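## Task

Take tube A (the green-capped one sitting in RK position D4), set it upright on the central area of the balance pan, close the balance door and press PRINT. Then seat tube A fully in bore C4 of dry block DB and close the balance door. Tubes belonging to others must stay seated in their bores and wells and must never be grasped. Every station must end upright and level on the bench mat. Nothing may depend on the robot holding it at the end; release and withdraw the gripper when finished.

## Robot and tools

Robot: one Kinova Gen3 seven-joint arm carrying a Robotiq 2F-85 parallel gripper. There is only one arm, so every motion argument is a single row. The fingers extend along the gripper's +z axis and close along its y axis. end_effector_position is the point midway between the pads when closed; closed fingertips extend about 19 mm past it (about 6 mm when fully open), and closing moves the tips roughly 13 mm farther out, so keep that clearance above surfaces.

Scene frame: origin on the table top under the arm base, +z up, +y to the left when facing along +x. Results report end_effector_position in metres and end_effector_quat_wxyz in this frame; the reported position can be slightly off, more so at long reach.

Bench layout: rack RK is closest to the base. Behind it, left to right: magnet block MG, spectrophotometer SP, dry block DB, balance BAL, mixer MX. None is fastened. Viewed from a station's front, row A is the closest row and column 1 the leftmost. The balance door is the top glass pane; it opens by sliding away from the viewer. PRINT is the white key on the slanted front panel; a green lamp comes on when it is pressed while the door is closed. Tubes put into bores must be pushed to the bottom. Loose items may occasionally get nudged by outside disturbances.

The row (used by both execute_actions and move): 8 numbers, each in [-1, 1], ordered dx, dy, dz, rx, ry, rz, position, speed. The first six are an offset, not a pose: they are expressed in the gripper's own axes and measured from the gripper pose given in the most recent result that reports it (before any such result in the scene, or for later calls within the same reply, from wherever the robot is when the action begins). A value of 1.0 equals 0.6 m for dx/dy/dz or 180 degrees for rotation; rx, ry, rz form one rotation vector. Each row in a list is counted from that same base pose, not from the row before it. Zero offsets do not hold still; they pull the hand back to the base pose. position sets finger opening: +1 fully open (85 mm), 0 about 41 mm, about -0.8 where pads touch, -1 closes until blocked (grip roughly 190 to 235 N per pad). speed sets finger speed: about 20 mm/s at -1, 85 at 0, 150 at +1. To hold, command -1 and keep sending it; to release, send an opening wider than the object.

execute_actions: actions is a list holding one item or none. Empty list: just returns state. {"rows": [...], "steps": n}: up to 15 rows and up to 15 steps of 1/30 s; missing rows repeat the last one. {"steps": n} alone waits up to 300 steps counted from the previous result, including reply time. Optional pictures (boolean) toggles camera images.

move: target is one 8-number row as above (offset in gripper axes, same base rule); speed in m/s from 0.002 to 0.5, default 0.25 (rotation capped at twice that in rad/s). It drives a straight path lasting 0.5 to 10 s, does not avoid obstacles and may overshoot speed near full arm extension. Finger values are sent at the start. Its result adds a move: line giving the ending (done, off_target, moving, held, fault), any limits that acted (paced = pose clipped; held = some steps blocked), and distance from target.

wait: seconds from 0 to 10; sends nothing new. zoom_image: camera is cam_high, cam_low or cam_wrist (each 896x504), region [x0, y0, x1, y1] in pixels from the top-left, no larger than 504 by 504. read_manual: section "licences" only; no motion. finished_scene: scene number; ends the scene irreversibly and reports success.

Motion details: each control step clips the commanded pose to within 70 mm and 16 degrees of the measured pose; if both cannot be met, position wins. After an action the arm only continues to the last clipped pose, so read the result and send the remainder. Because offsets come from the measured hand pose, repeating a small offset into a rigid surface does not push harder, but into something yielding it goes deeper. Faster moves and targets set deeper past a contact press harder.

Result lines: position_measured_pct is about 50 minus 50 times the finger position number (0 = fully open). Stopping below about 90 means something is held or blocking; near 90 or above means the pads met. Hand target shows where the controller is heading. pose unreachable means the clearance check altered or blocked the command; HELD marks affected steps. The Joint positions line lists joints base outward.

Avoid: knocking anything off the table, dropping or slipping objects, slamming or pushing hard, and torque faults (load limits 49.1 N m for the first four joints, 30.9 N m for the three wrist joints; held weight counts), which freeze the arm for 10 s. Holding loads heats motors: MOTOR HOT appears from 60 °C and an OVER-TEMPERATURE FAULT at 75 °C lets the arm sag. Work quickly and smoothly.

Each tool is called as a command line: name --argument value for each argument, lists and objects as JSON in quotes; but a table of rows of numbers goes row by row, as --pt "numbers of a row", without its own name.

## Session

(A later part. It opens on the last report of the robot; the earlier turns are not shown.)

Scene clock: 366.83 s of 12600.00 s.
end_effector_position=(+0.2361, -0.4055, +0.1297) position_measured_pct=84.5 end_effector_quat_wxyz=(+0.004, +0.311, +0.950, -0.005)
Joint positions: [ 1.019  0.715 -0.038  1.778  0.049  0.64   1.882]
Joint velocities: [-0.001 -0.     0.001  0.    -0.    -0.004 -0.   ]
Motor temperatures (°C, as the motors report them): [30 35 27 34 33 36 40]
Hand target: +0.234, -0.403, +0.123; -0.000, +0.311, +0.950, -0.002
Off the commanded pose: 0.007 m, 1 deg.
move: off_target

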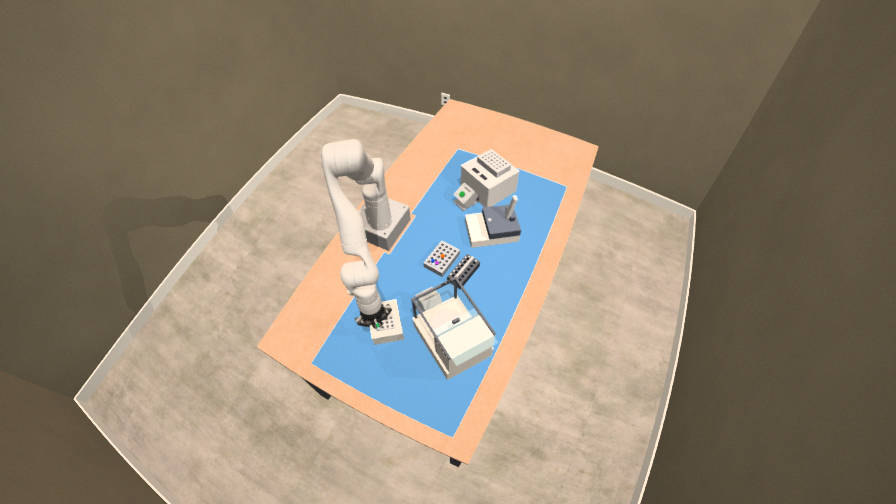

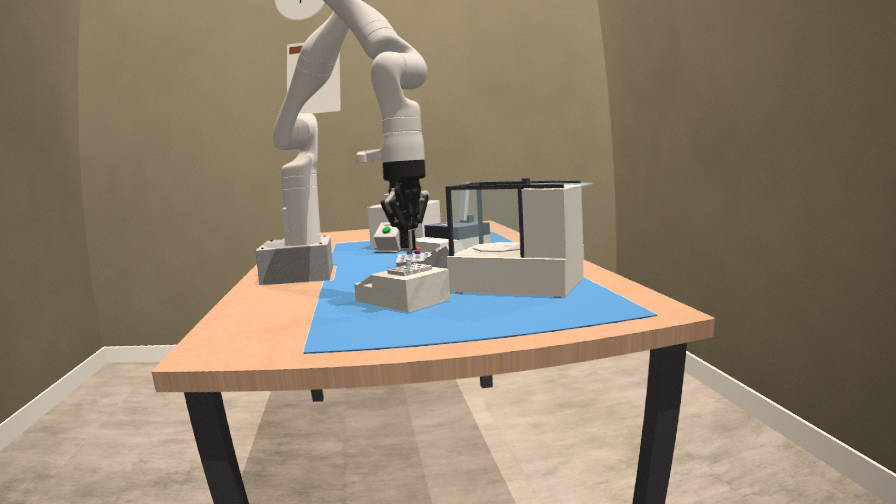

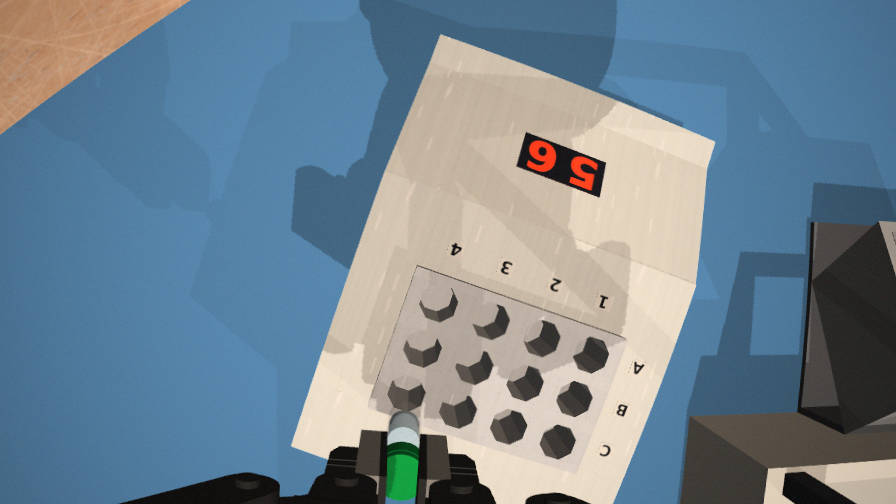

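move --target '[0,0,-0.008,0.0008,0.0024,-0.002,-1,0]' --speed 0.006

Scene clock: 372.53 s of 12600.00 s.
end_effector_position=(+0.2361, -0.4054, +0.1344) position_measured_pct=84.5 end_effector_quat_wxyz=(-0.000, +0.308, +0.951, -0.005)
Joint positions: [ 1.014  0.709 -0.035  1.769  0.053  0.661  1.882]
Joint velocities: [-0.001 -0.001 -0.001 -0.    -0.     0.003  0.001]
Motor temperatures (°C, as the motors report them): [30 35 27 34 33 36 40]
Hand target: +0.236, -0.405, +0.134; -0.000, +0.308, +0.951, -0.005
Off the commanded pose: 0.000 m, 0 deg.
move: done

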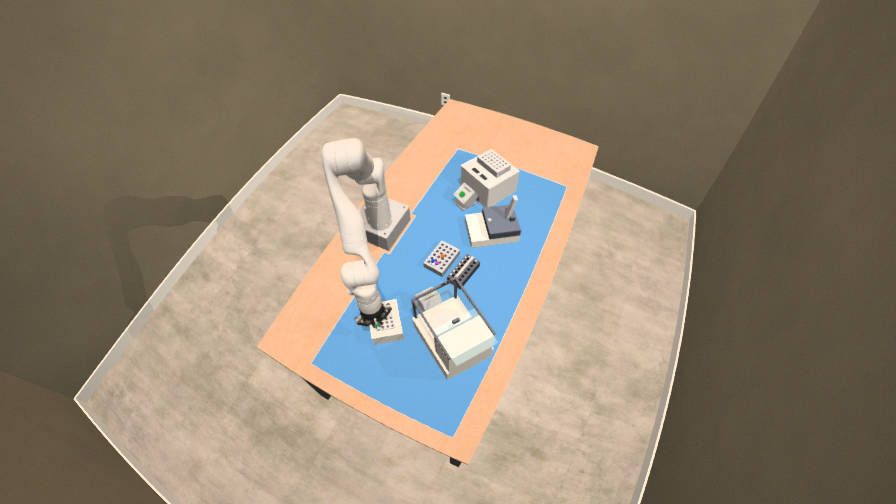

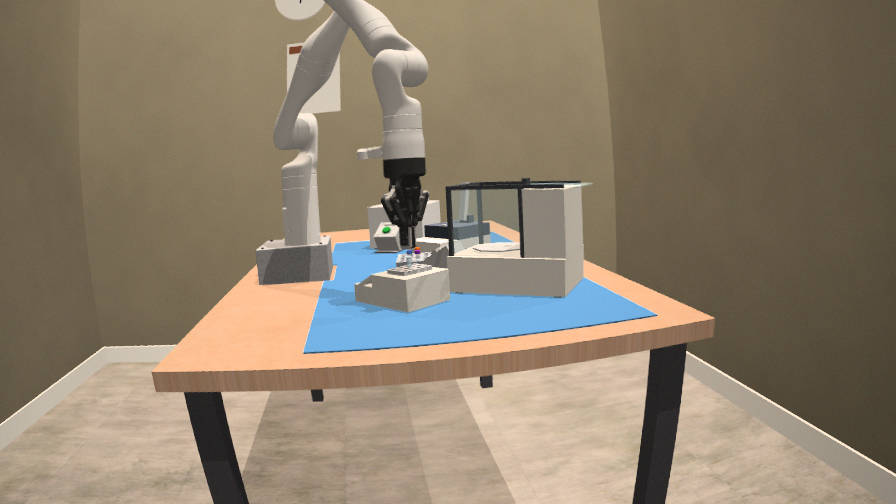

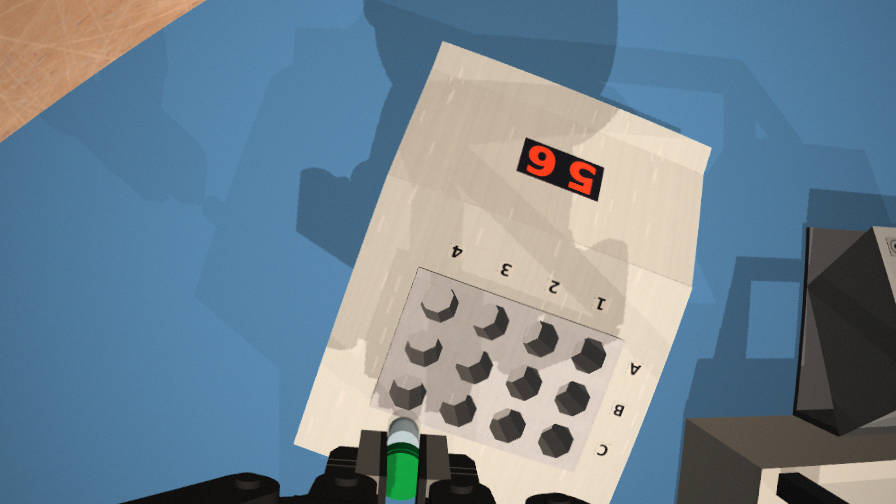

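zoom_image --camera "cam_wrist" --region '[300,280,560,504]'

Region (300, 280, 560, 504) of cam_wrist's 896x504 image, scaled by 1.938; it fills the top 434 rows of this view, and the rest is white.

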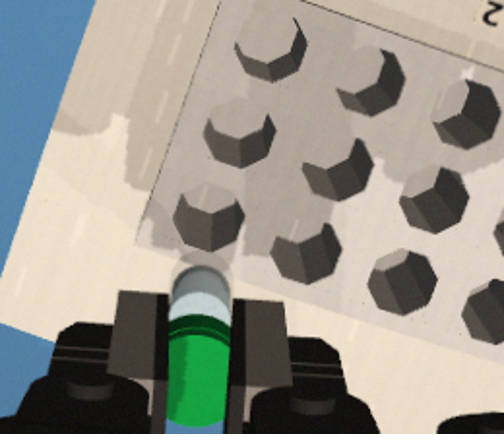

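move --target '[0.017,-0.0015,0,0,0,0,-1,0]' --speed 0.01

zoom_image --camera "cam_wrist" --region '[300,280,560,504]'

Scene clock: 393.63 s of 12600.00 s.
end_effector_position=(+0.2273, -0.4002, +0.1343) position_measured_pct=84.5 end_effector_quat_wxyz=(-0.000, +0.308, +0.951, -0.005)
Joint positions: [ 1.025  0.696 -0.036  1.801  0.055  0.642  1.89 ]
Joint velocities: [ 0.001 -0.002 -0.001  0.004 -0.    -0.003  0.   ]
Motor temperatures (°C, as the motors report them): [30 35 27 34 33 36 40]
Hand target: +0.227, -0.400, +0.134; -0.000, +0.308, +0.951, -0.005
Off the commanded pose: 0.000 m, 0 deg.
move: done

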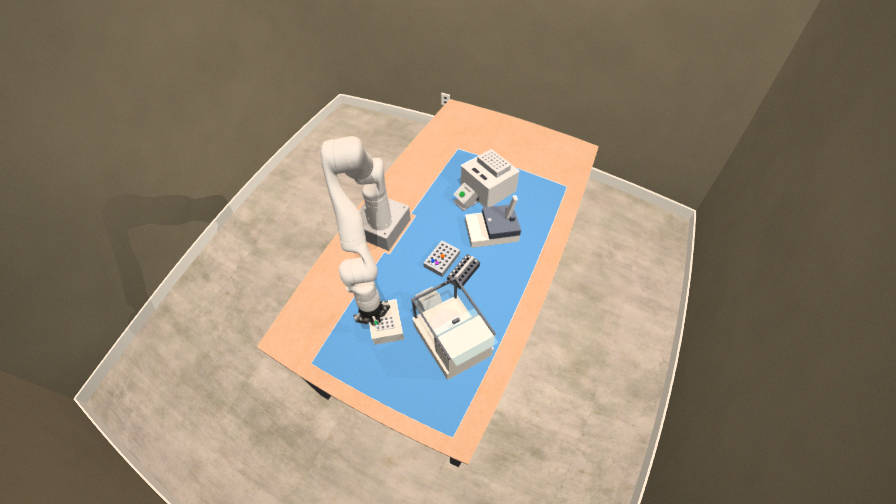

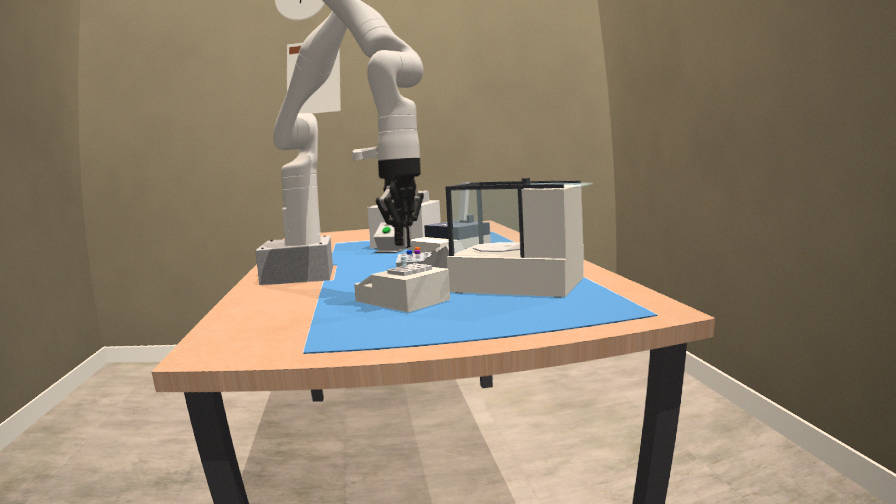

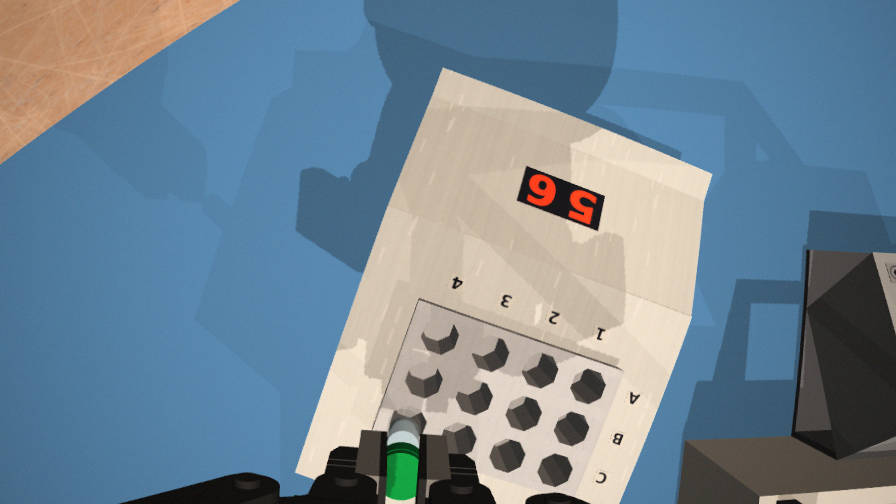

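Region (300, 280, 560, 504) of cam_wrist's 896x504 image, scaled by 1.938; it fills the top 434 rows of this view, and the rest is white.

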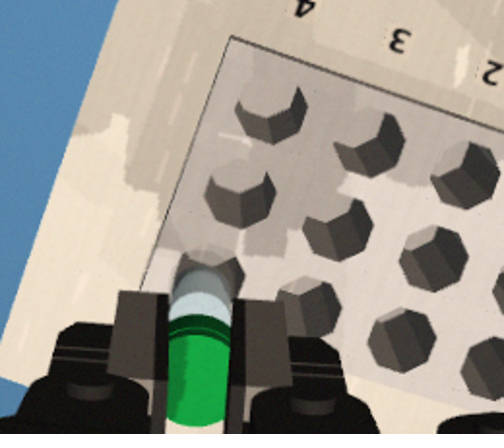

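move --target '[0.0035,0.0025,0.004,0,0,0,-1,0]' --speed 0.005

zoom_image --camera "cam_wrist" --region '[300,280,560,504]'

Scene clock: 402.00 s of 12600.00 s.
end_effector_position=(+0.2265, -0.3978, +0.1319) position_measured_pct=84.5 end_effector_quat_wxyz=(-0.000, +0.308, +0.951, -0.005)
Joint positions: [ 1.023  0.697 -0.036  1.811  0.055  0.631  1.888]
Joint velocities: [-0.     0.    -0.001  0.001 -0.    -0.003  0.001]
Motor temperatures (°C, as the motors report them): [30 35 27 34 33 36 40]
Hand target: +0.226, -0.398, +0.132; -0.000, +0.308, +0.951, -0.005
Off the commanded pose: 0.000 m, 0 deg.
move: done

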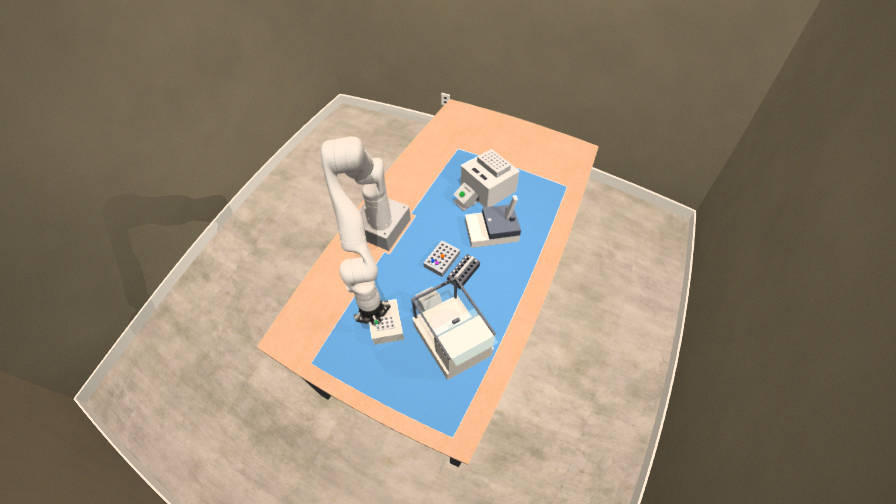

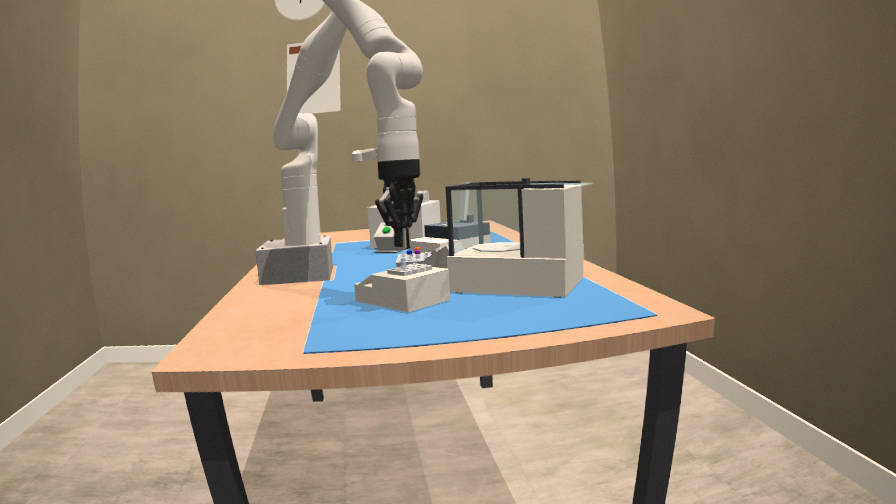

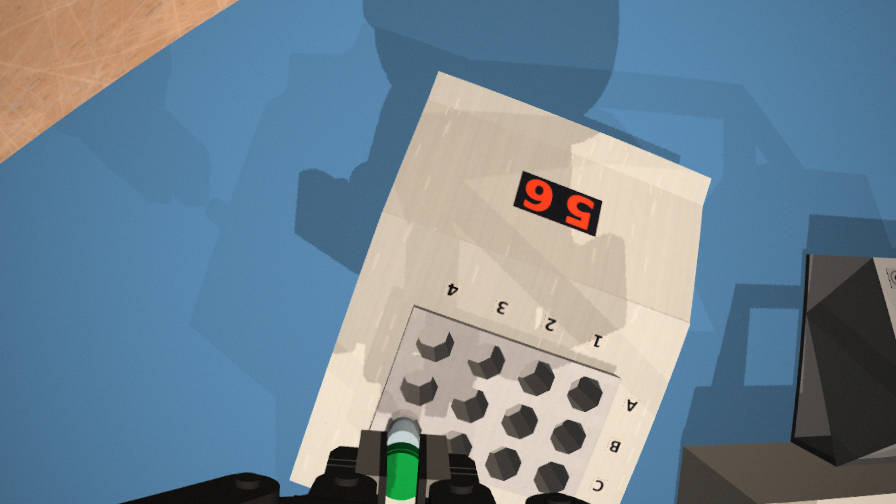

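Region (300, 280, 560, 504) of cam_wrist's 896x504 image, scaled by 1.938; it fills the top 434 rows of this view, and the rest is white.

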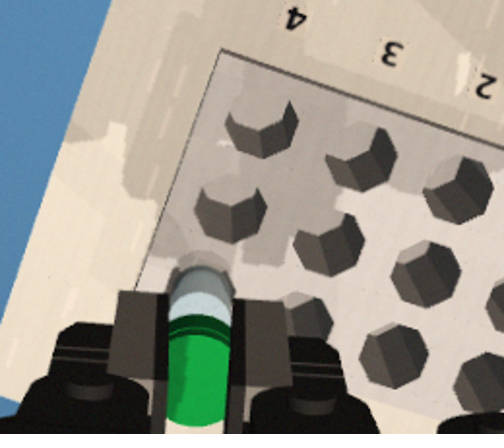

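Looks centred. Descend slowly.

move --target '[0,0,0.02,0,0,0,-1,0]' --speed 0.004

Scene clock: 410.63 s of 12600.00 s.
end_effector_position=(+0.2315, -0.4023, +0.1279) position_measured_pct=84.5 end_effector_quat_wxyz=(+0.008, +0.307, +0.951, -0.010)
Joint positions: [ 1.02   0.706 -0.035  1.812  0.055  0.603  1.887]
Joint velocities: [-0.001  0.     0.     0.001 -0.001 -0.001  0.001]
Motor temperatures (°C, as the motors report them): [30 35 27 34 33 36 40]
Hand target: +0.226, -0.398, +0.120; -0.000, +0.308, +0.951, -0.005
Off the commanded pose: 0.010 m, 1 deg.
move: off_target

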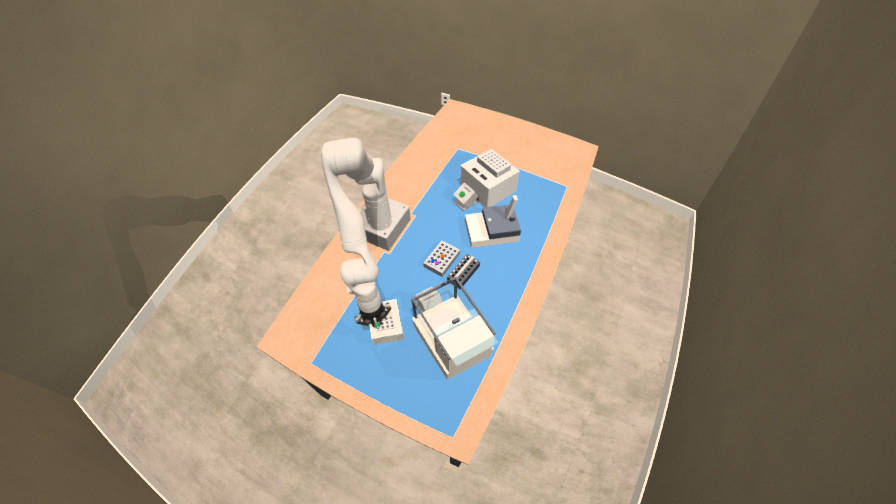

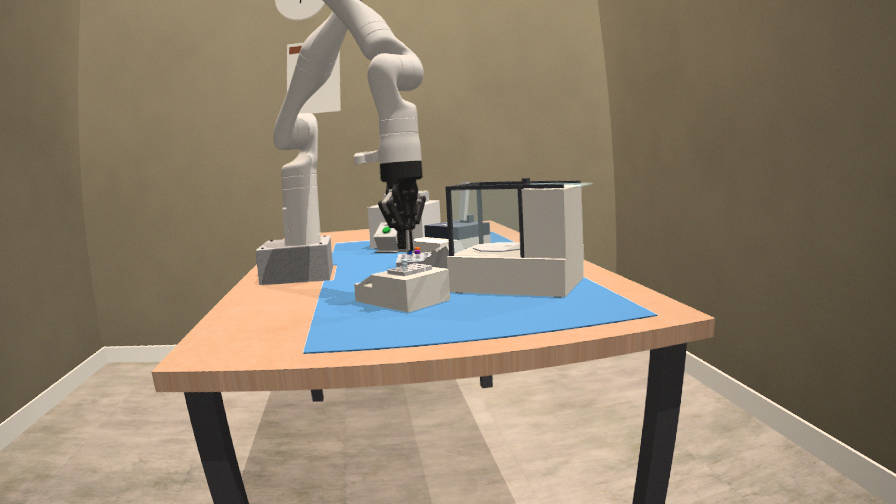

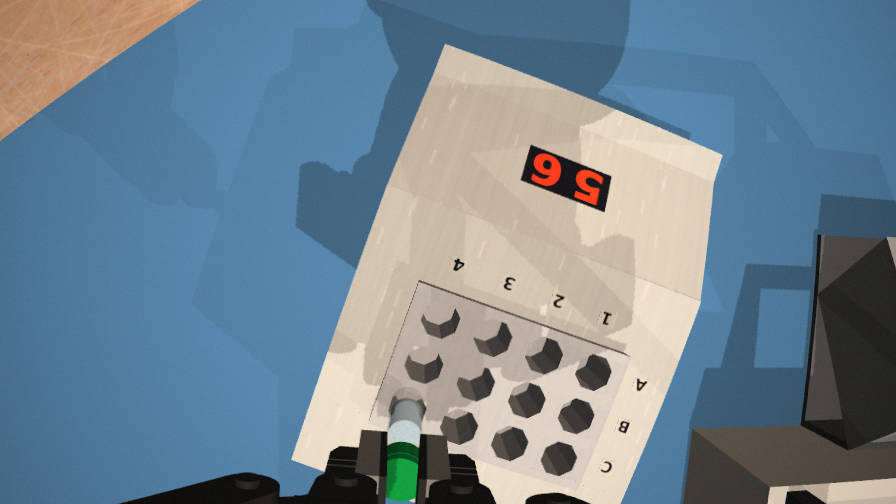

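move --target '[0.011,0.001,-0.005,-0.0045,0.0068,0,-1,0]' --speed 0.004

zoom_image --camera "cam_wrist" --region '[300,280,560,504]'

Scene clock: 431.10 s of 12600.00 s.
end_effector_position=(+0.2265, -0.3978, +0.1307) position_measured_pct=84.5 end_effector_quat_wxyz=(-0.000, +0.307, +0.952, -0.000)
Joint positions: [ 1.032  0.702 -0.041  1.805  0.049  0.638  1.899]
Joint velocities: [ 0.    -0.    -0.    -0.002 -0.     0.001  0.001]
Motor temperatures (°C, as the motors report them): [30 35 27 34 33 36 40]
Hand target: +0.226, -0.398, +0.131; -0.000, +0.307, +0.952, -0.000
Off the commanded pose: 0.000 m, 0 deg.
move: done

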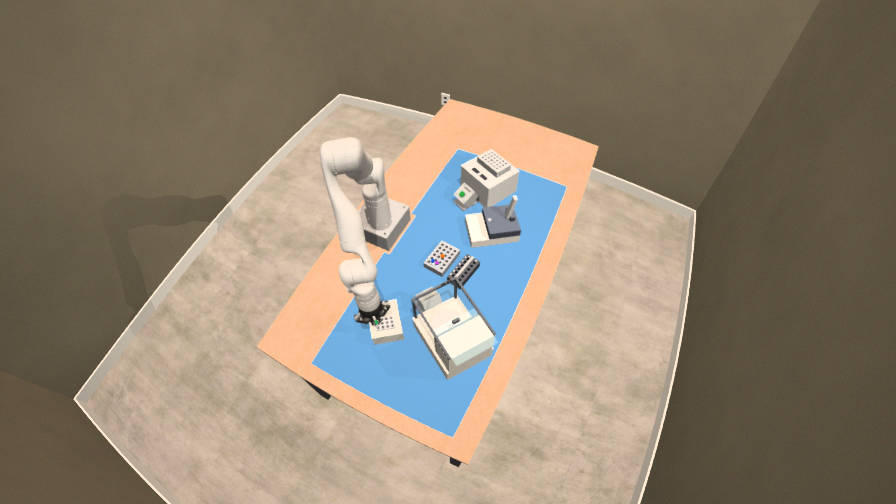

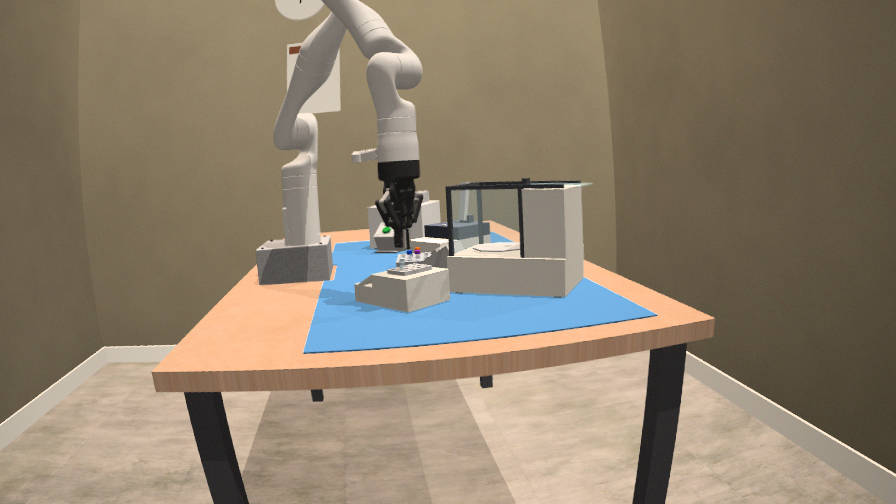

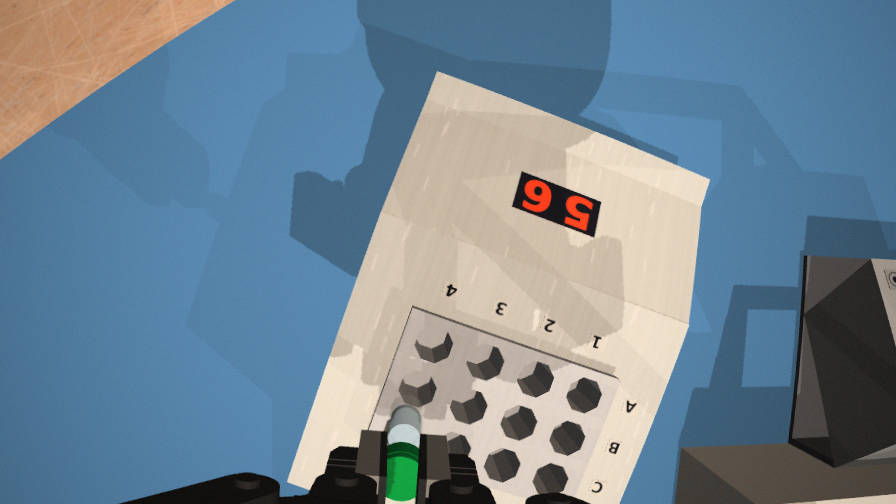

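Region (300, 280, 560, 504) of cam_wrist's 896x504 image, scaled by 1.938; it fills the top 434 rows of this view, and the rest is white.

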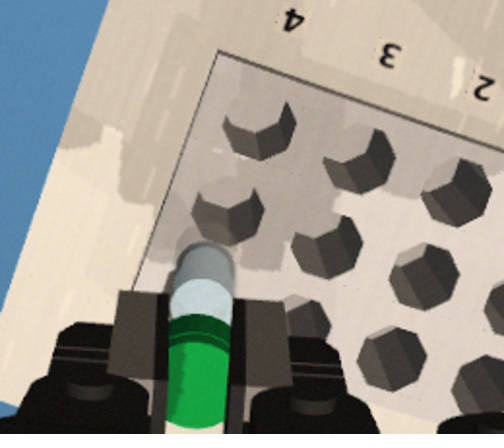

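move --target '[-0.003,-0.002,-0.005,0,-0.028,0,-1,0]' --speed 0.006

zoom_image --camera "cam_wrist" --region '[300,280,560,504]'

zoom_image --camera "cam_low" --region '[340,180,470,300]'

Scene clock: 452.03 s of 12600.00 s.
end_effector_position=(+0.2273, -0.3998, +0.1336) position_measured_pct=84.5 end_effector_quat_wxyz=(+0.041, +0.307, +0.951, -0.014)
Joint positions: [ 1.08   0.667 -0.075  1.882  0.032  0.516  1.934]
Joint velocities: [ 0.001 -0.001  0.     0.002  0.001 -0.002  0.001]
Motor temperatures (°C, as the motors report them): [30 35 27 34 33 36 40]
Hand target: +0.227, -0.400, +0.134; +0.041, +0.307, +0.951, -0.014
Off the commanded pose: 0.000 m, 0 deg.
move: done

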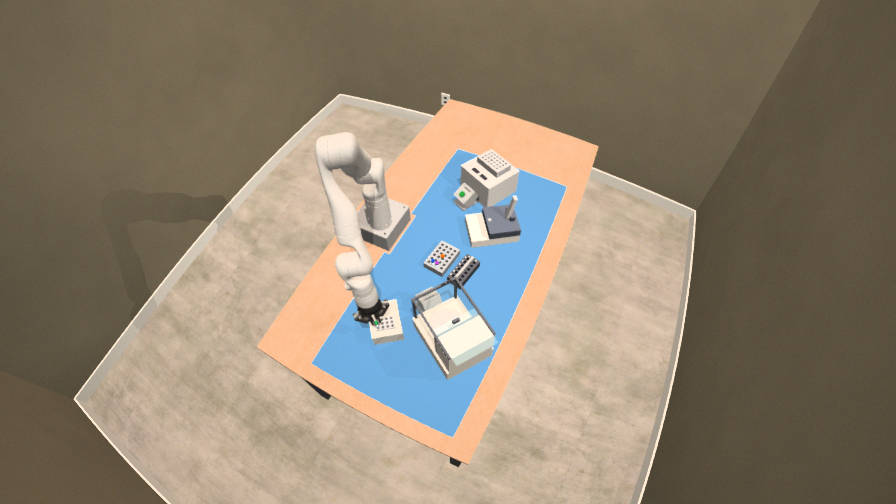

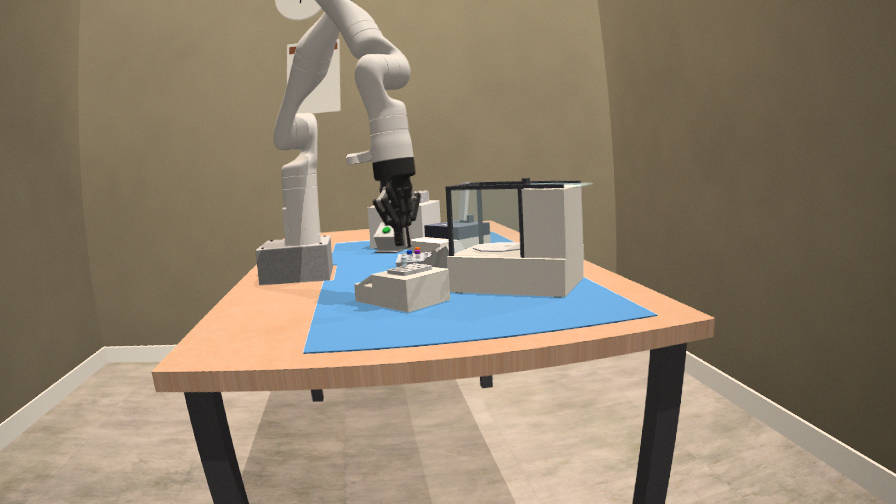

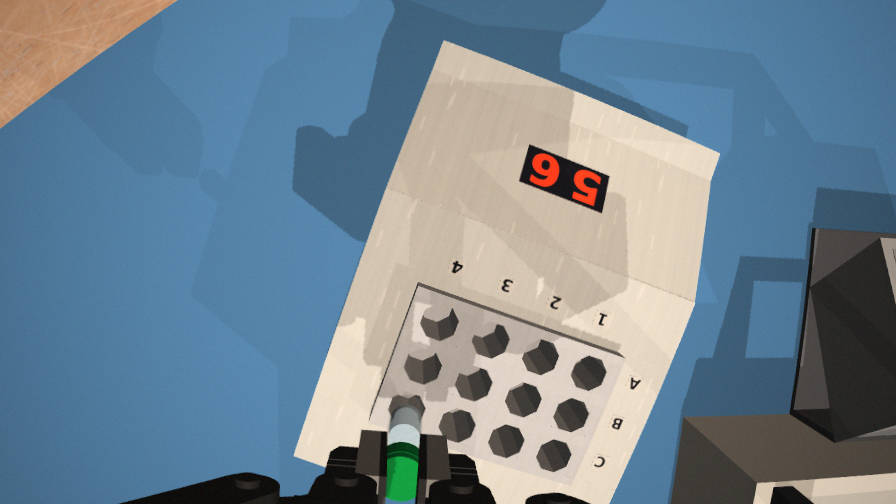

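Region (300, 280, 560, 504) of cam_wrist's 896x504 image, scaled by 1.938; it fills the top 434 rows of this view, and the rest is white.

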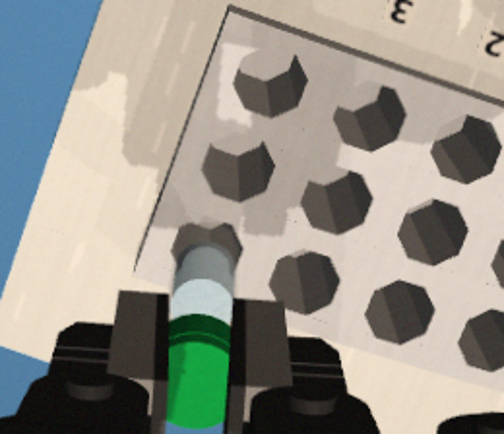

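Region (340, 180, 470, 300) of cam_low's 896x504 image, scaled by 3.877, with more detail than that image has; it fills the top 465 rows of this view, and the rest is white.

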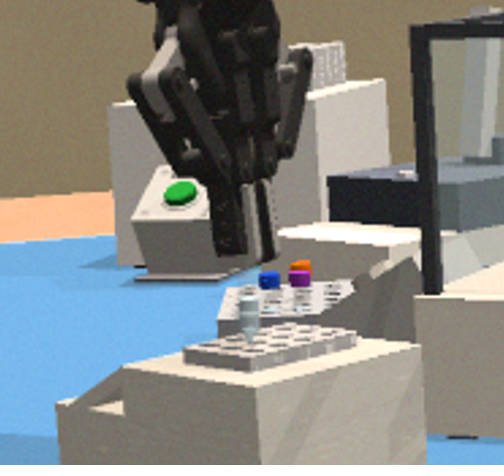

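move --target '[0.004,0.0005,0.003,0,0,0,-1,0]' --speed 0.004

zoom_image --camera "cam_wrist" --region '[300,280,560,504]'

Scene clock: 463.83 s of 12600.00 s.
end_effector_position=(+0.2256, -0.3983, +0.1317) position_measured_pct=84.5 end_effector_quat_wxyz=(+0.041, +0.307, +0.951, -0.014)
Joint positions: [ 1.081  0.668 -0.075  1.89   0.032  0.506  1.935]
Joint velocities: [ 0.     0.    -0.     0.003  0.001  0.002  0.001]
Motor temperatures (°C, as the motors report them): [30 35 27 34 33 36 40]
Hand target: +0.226, -0.398, +0.132; +0.041, +0.307, +0.951, -0.014
Off the commanded pose: 0.000 m, 0 deg.
move: done

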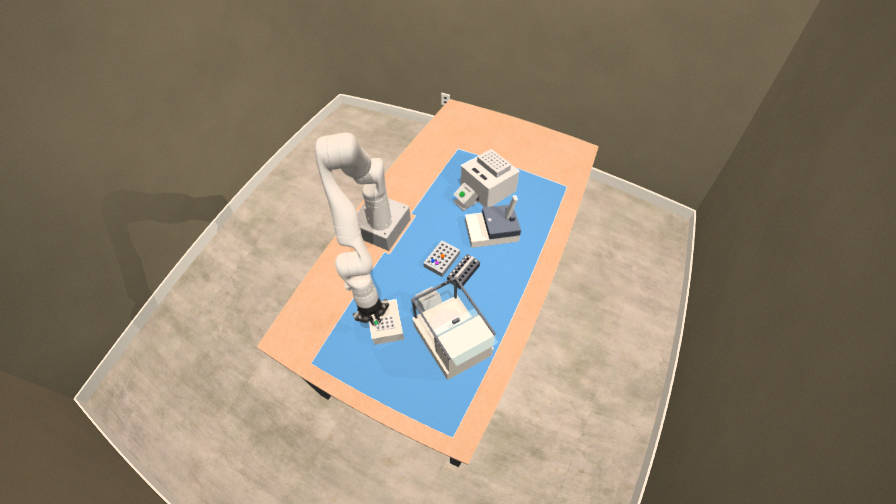

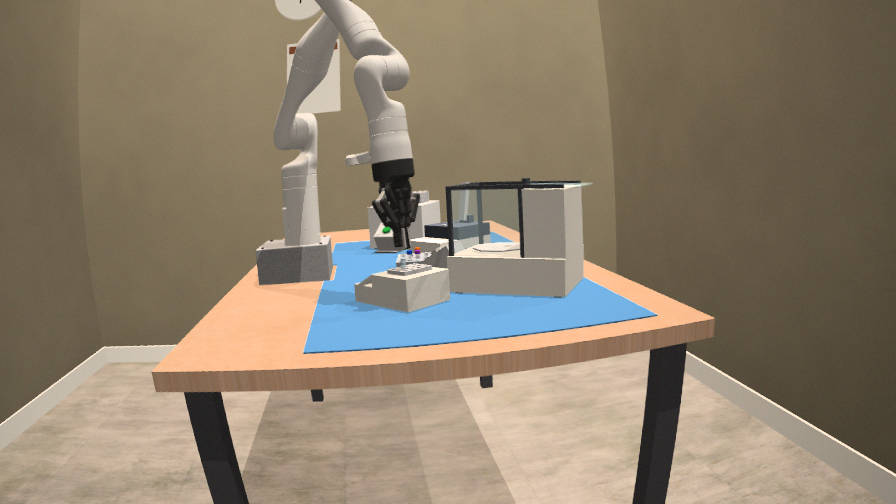

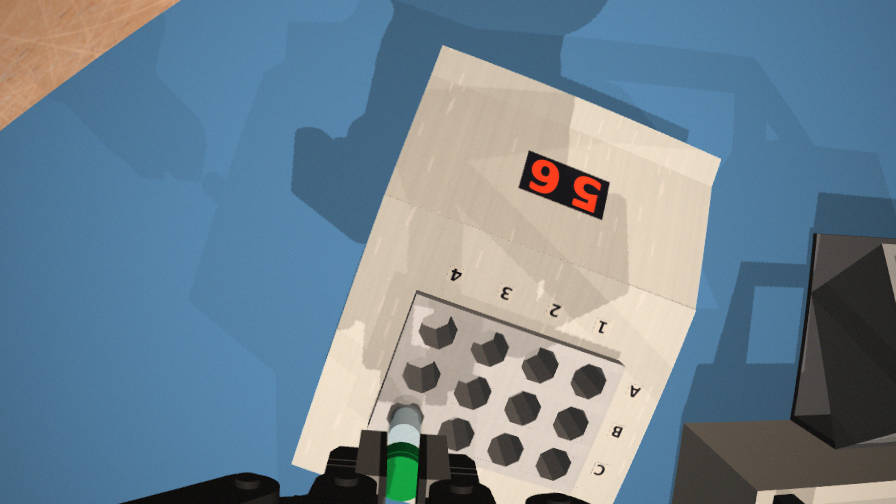

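Region (300, 280, 560, 504) of cam_wrist's 896x504 image, scaled by 1.938; it fills the top 434 rows of this view, and the rest is white.

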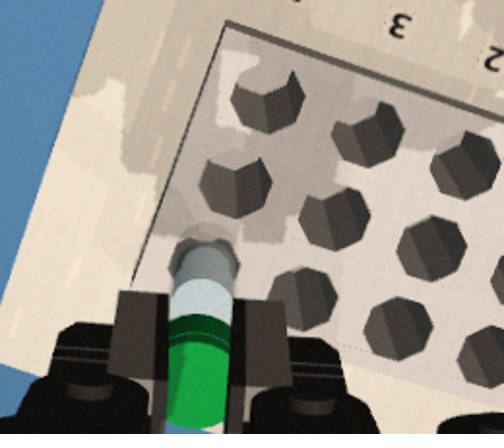

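move --target '[0.0007,0,0.008,0,0,0,-1,0]' --speed 0.003

Scene clock: 470.73 s of 12600.00 s.
end_effector_position=(+0.2267, -0.3991, +0.1296) position_measured_pct=84.5 end_effector_quat_wxyz=(+0.043, +0.307, +0.951, -0.015)
Joint positions: [ 1.08   0.672 -0.075  1.892  0.032  0.495  1.935]
Joint velocities: [-0.     0.     0.    -0.     0.001 -0.001  0.   ]
Motor temperatures (°C, as the motors report them): [30 35 27 34 33 36 40]
Hand target: +0.226, -0.398, +0.127; +0.041, +0.307, +0.951, -0.014
Off the commanded pose: 0.003 m, 0 deg.
move: done

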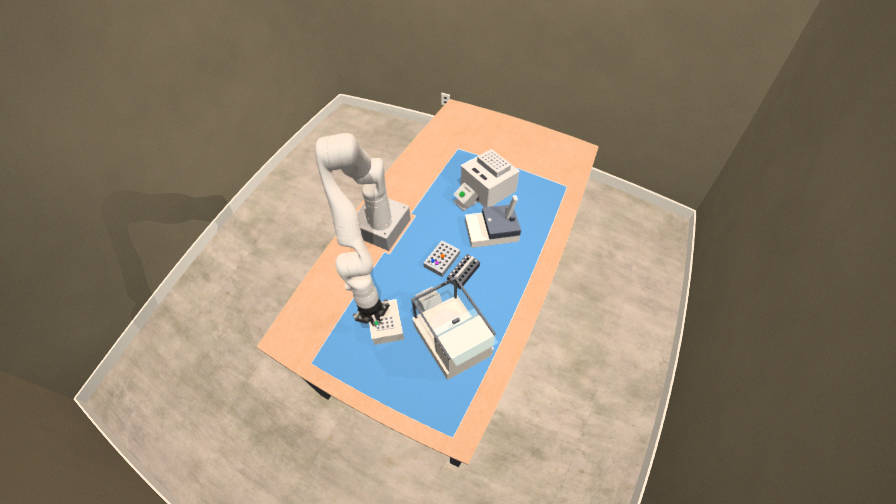

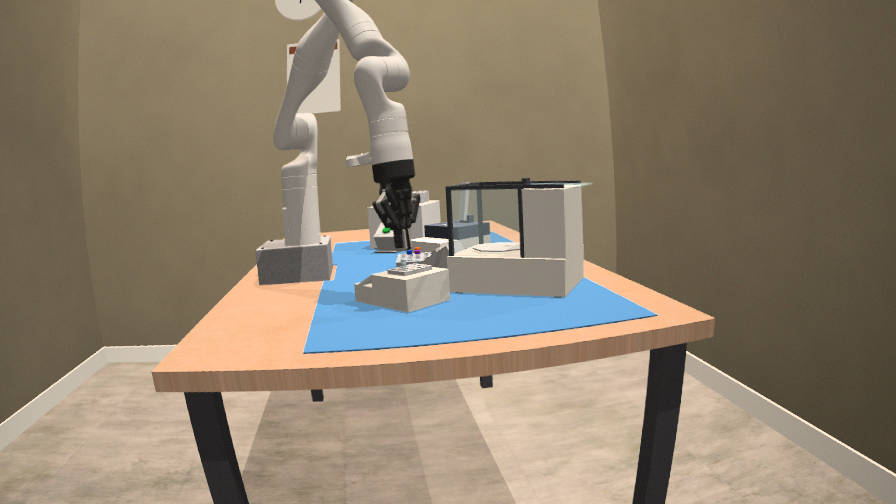

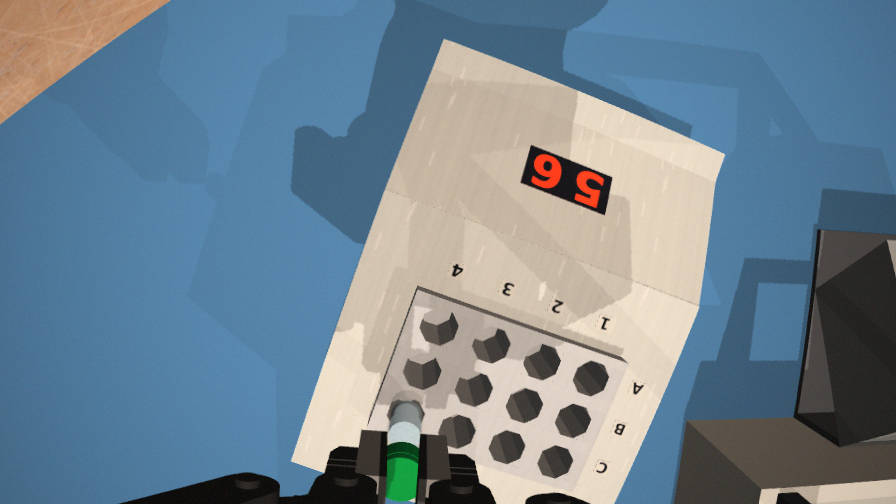

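zoom_image --camera "cam_wrist" --region '[340,340,500,480]'

Region (340, 340, 500, 480) of cam_wrist's 896x504 image, scaled by 3.150; it fills the top 441 rows of this view, and the rest is white.

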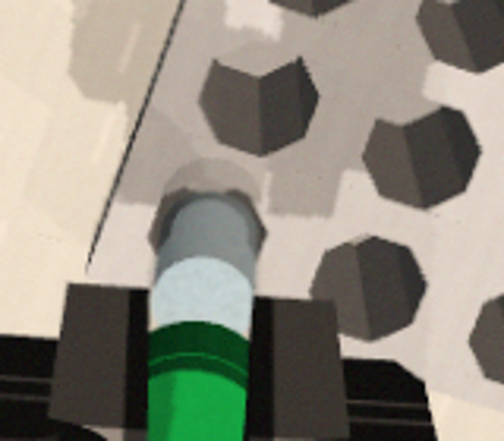

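move --target '[0.0035,0.0003,0.004,0,0.0006,0,-1,0]' --speed 0.002

zoom_image --camera "cam_wrist" --region '[340,340,500,480]'

Scene clock: 487.60 s of 12600.00 s.
end_effector_position=(+0.2267, -0.3992, +0.1279) position_measured_pct=84.5 end_effector_quat_wxyz=(+0.044, +0.306, +0.951, -0.016)
Joint positions: [ 1.08   0.675 -0.074  1.896  0.033  0.486  1.935]
Joint velocities: [-0.    -0.     0.001  0.001  0.002 -0.    -0.   ]
Motor temperatures (°C, as the motors report them): [30 35 27 34 33 36 40]
Hand target: +0.225, -0.398, +0.127; +0.042, +0.307, +0.951, -0.015
Off the commanded pose: 0.002 m, 0 deg.
move: done

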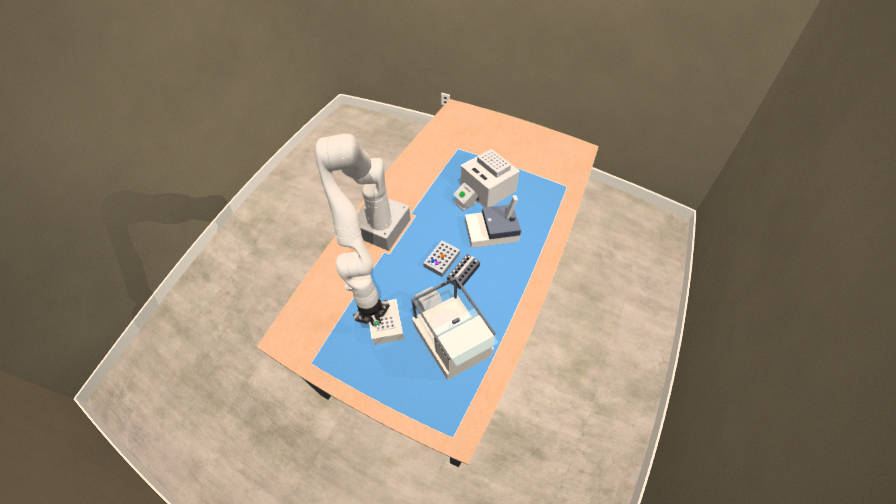

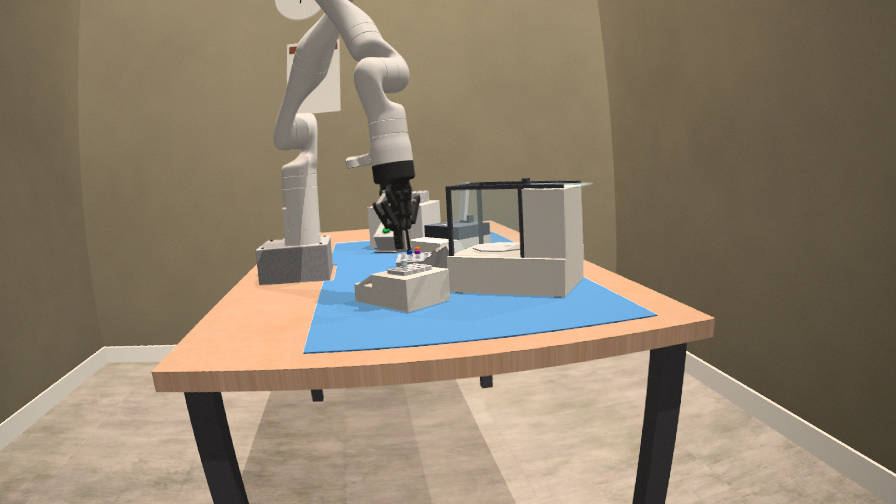

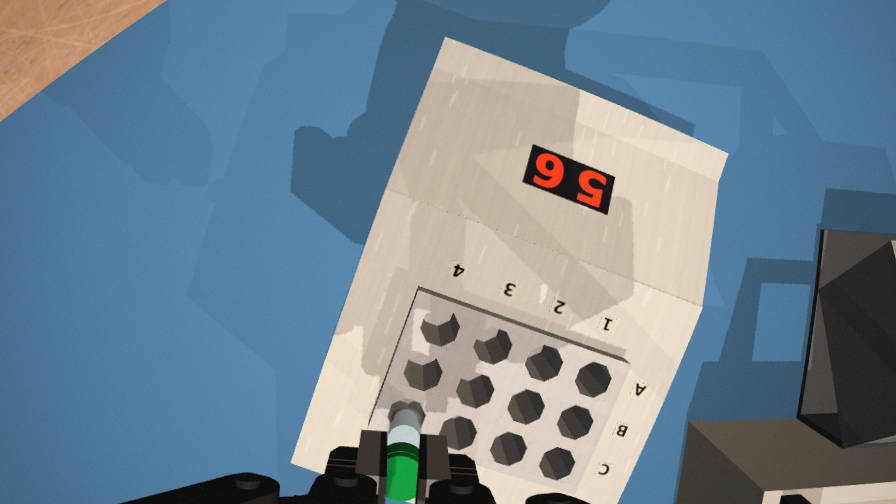

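Region (340, 340, 500, 480) of cam_wrist's 896x504 image, scaled by 3.150; it fills the top 441 rows of this view, and the rest is white.

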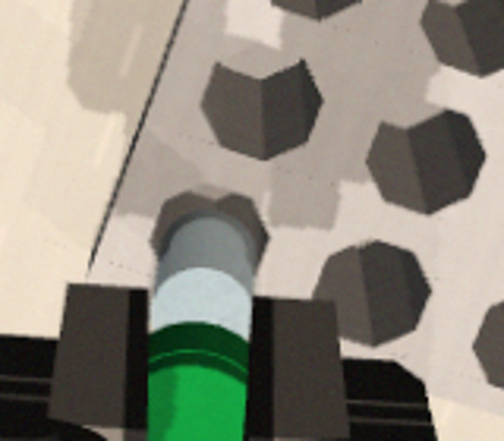

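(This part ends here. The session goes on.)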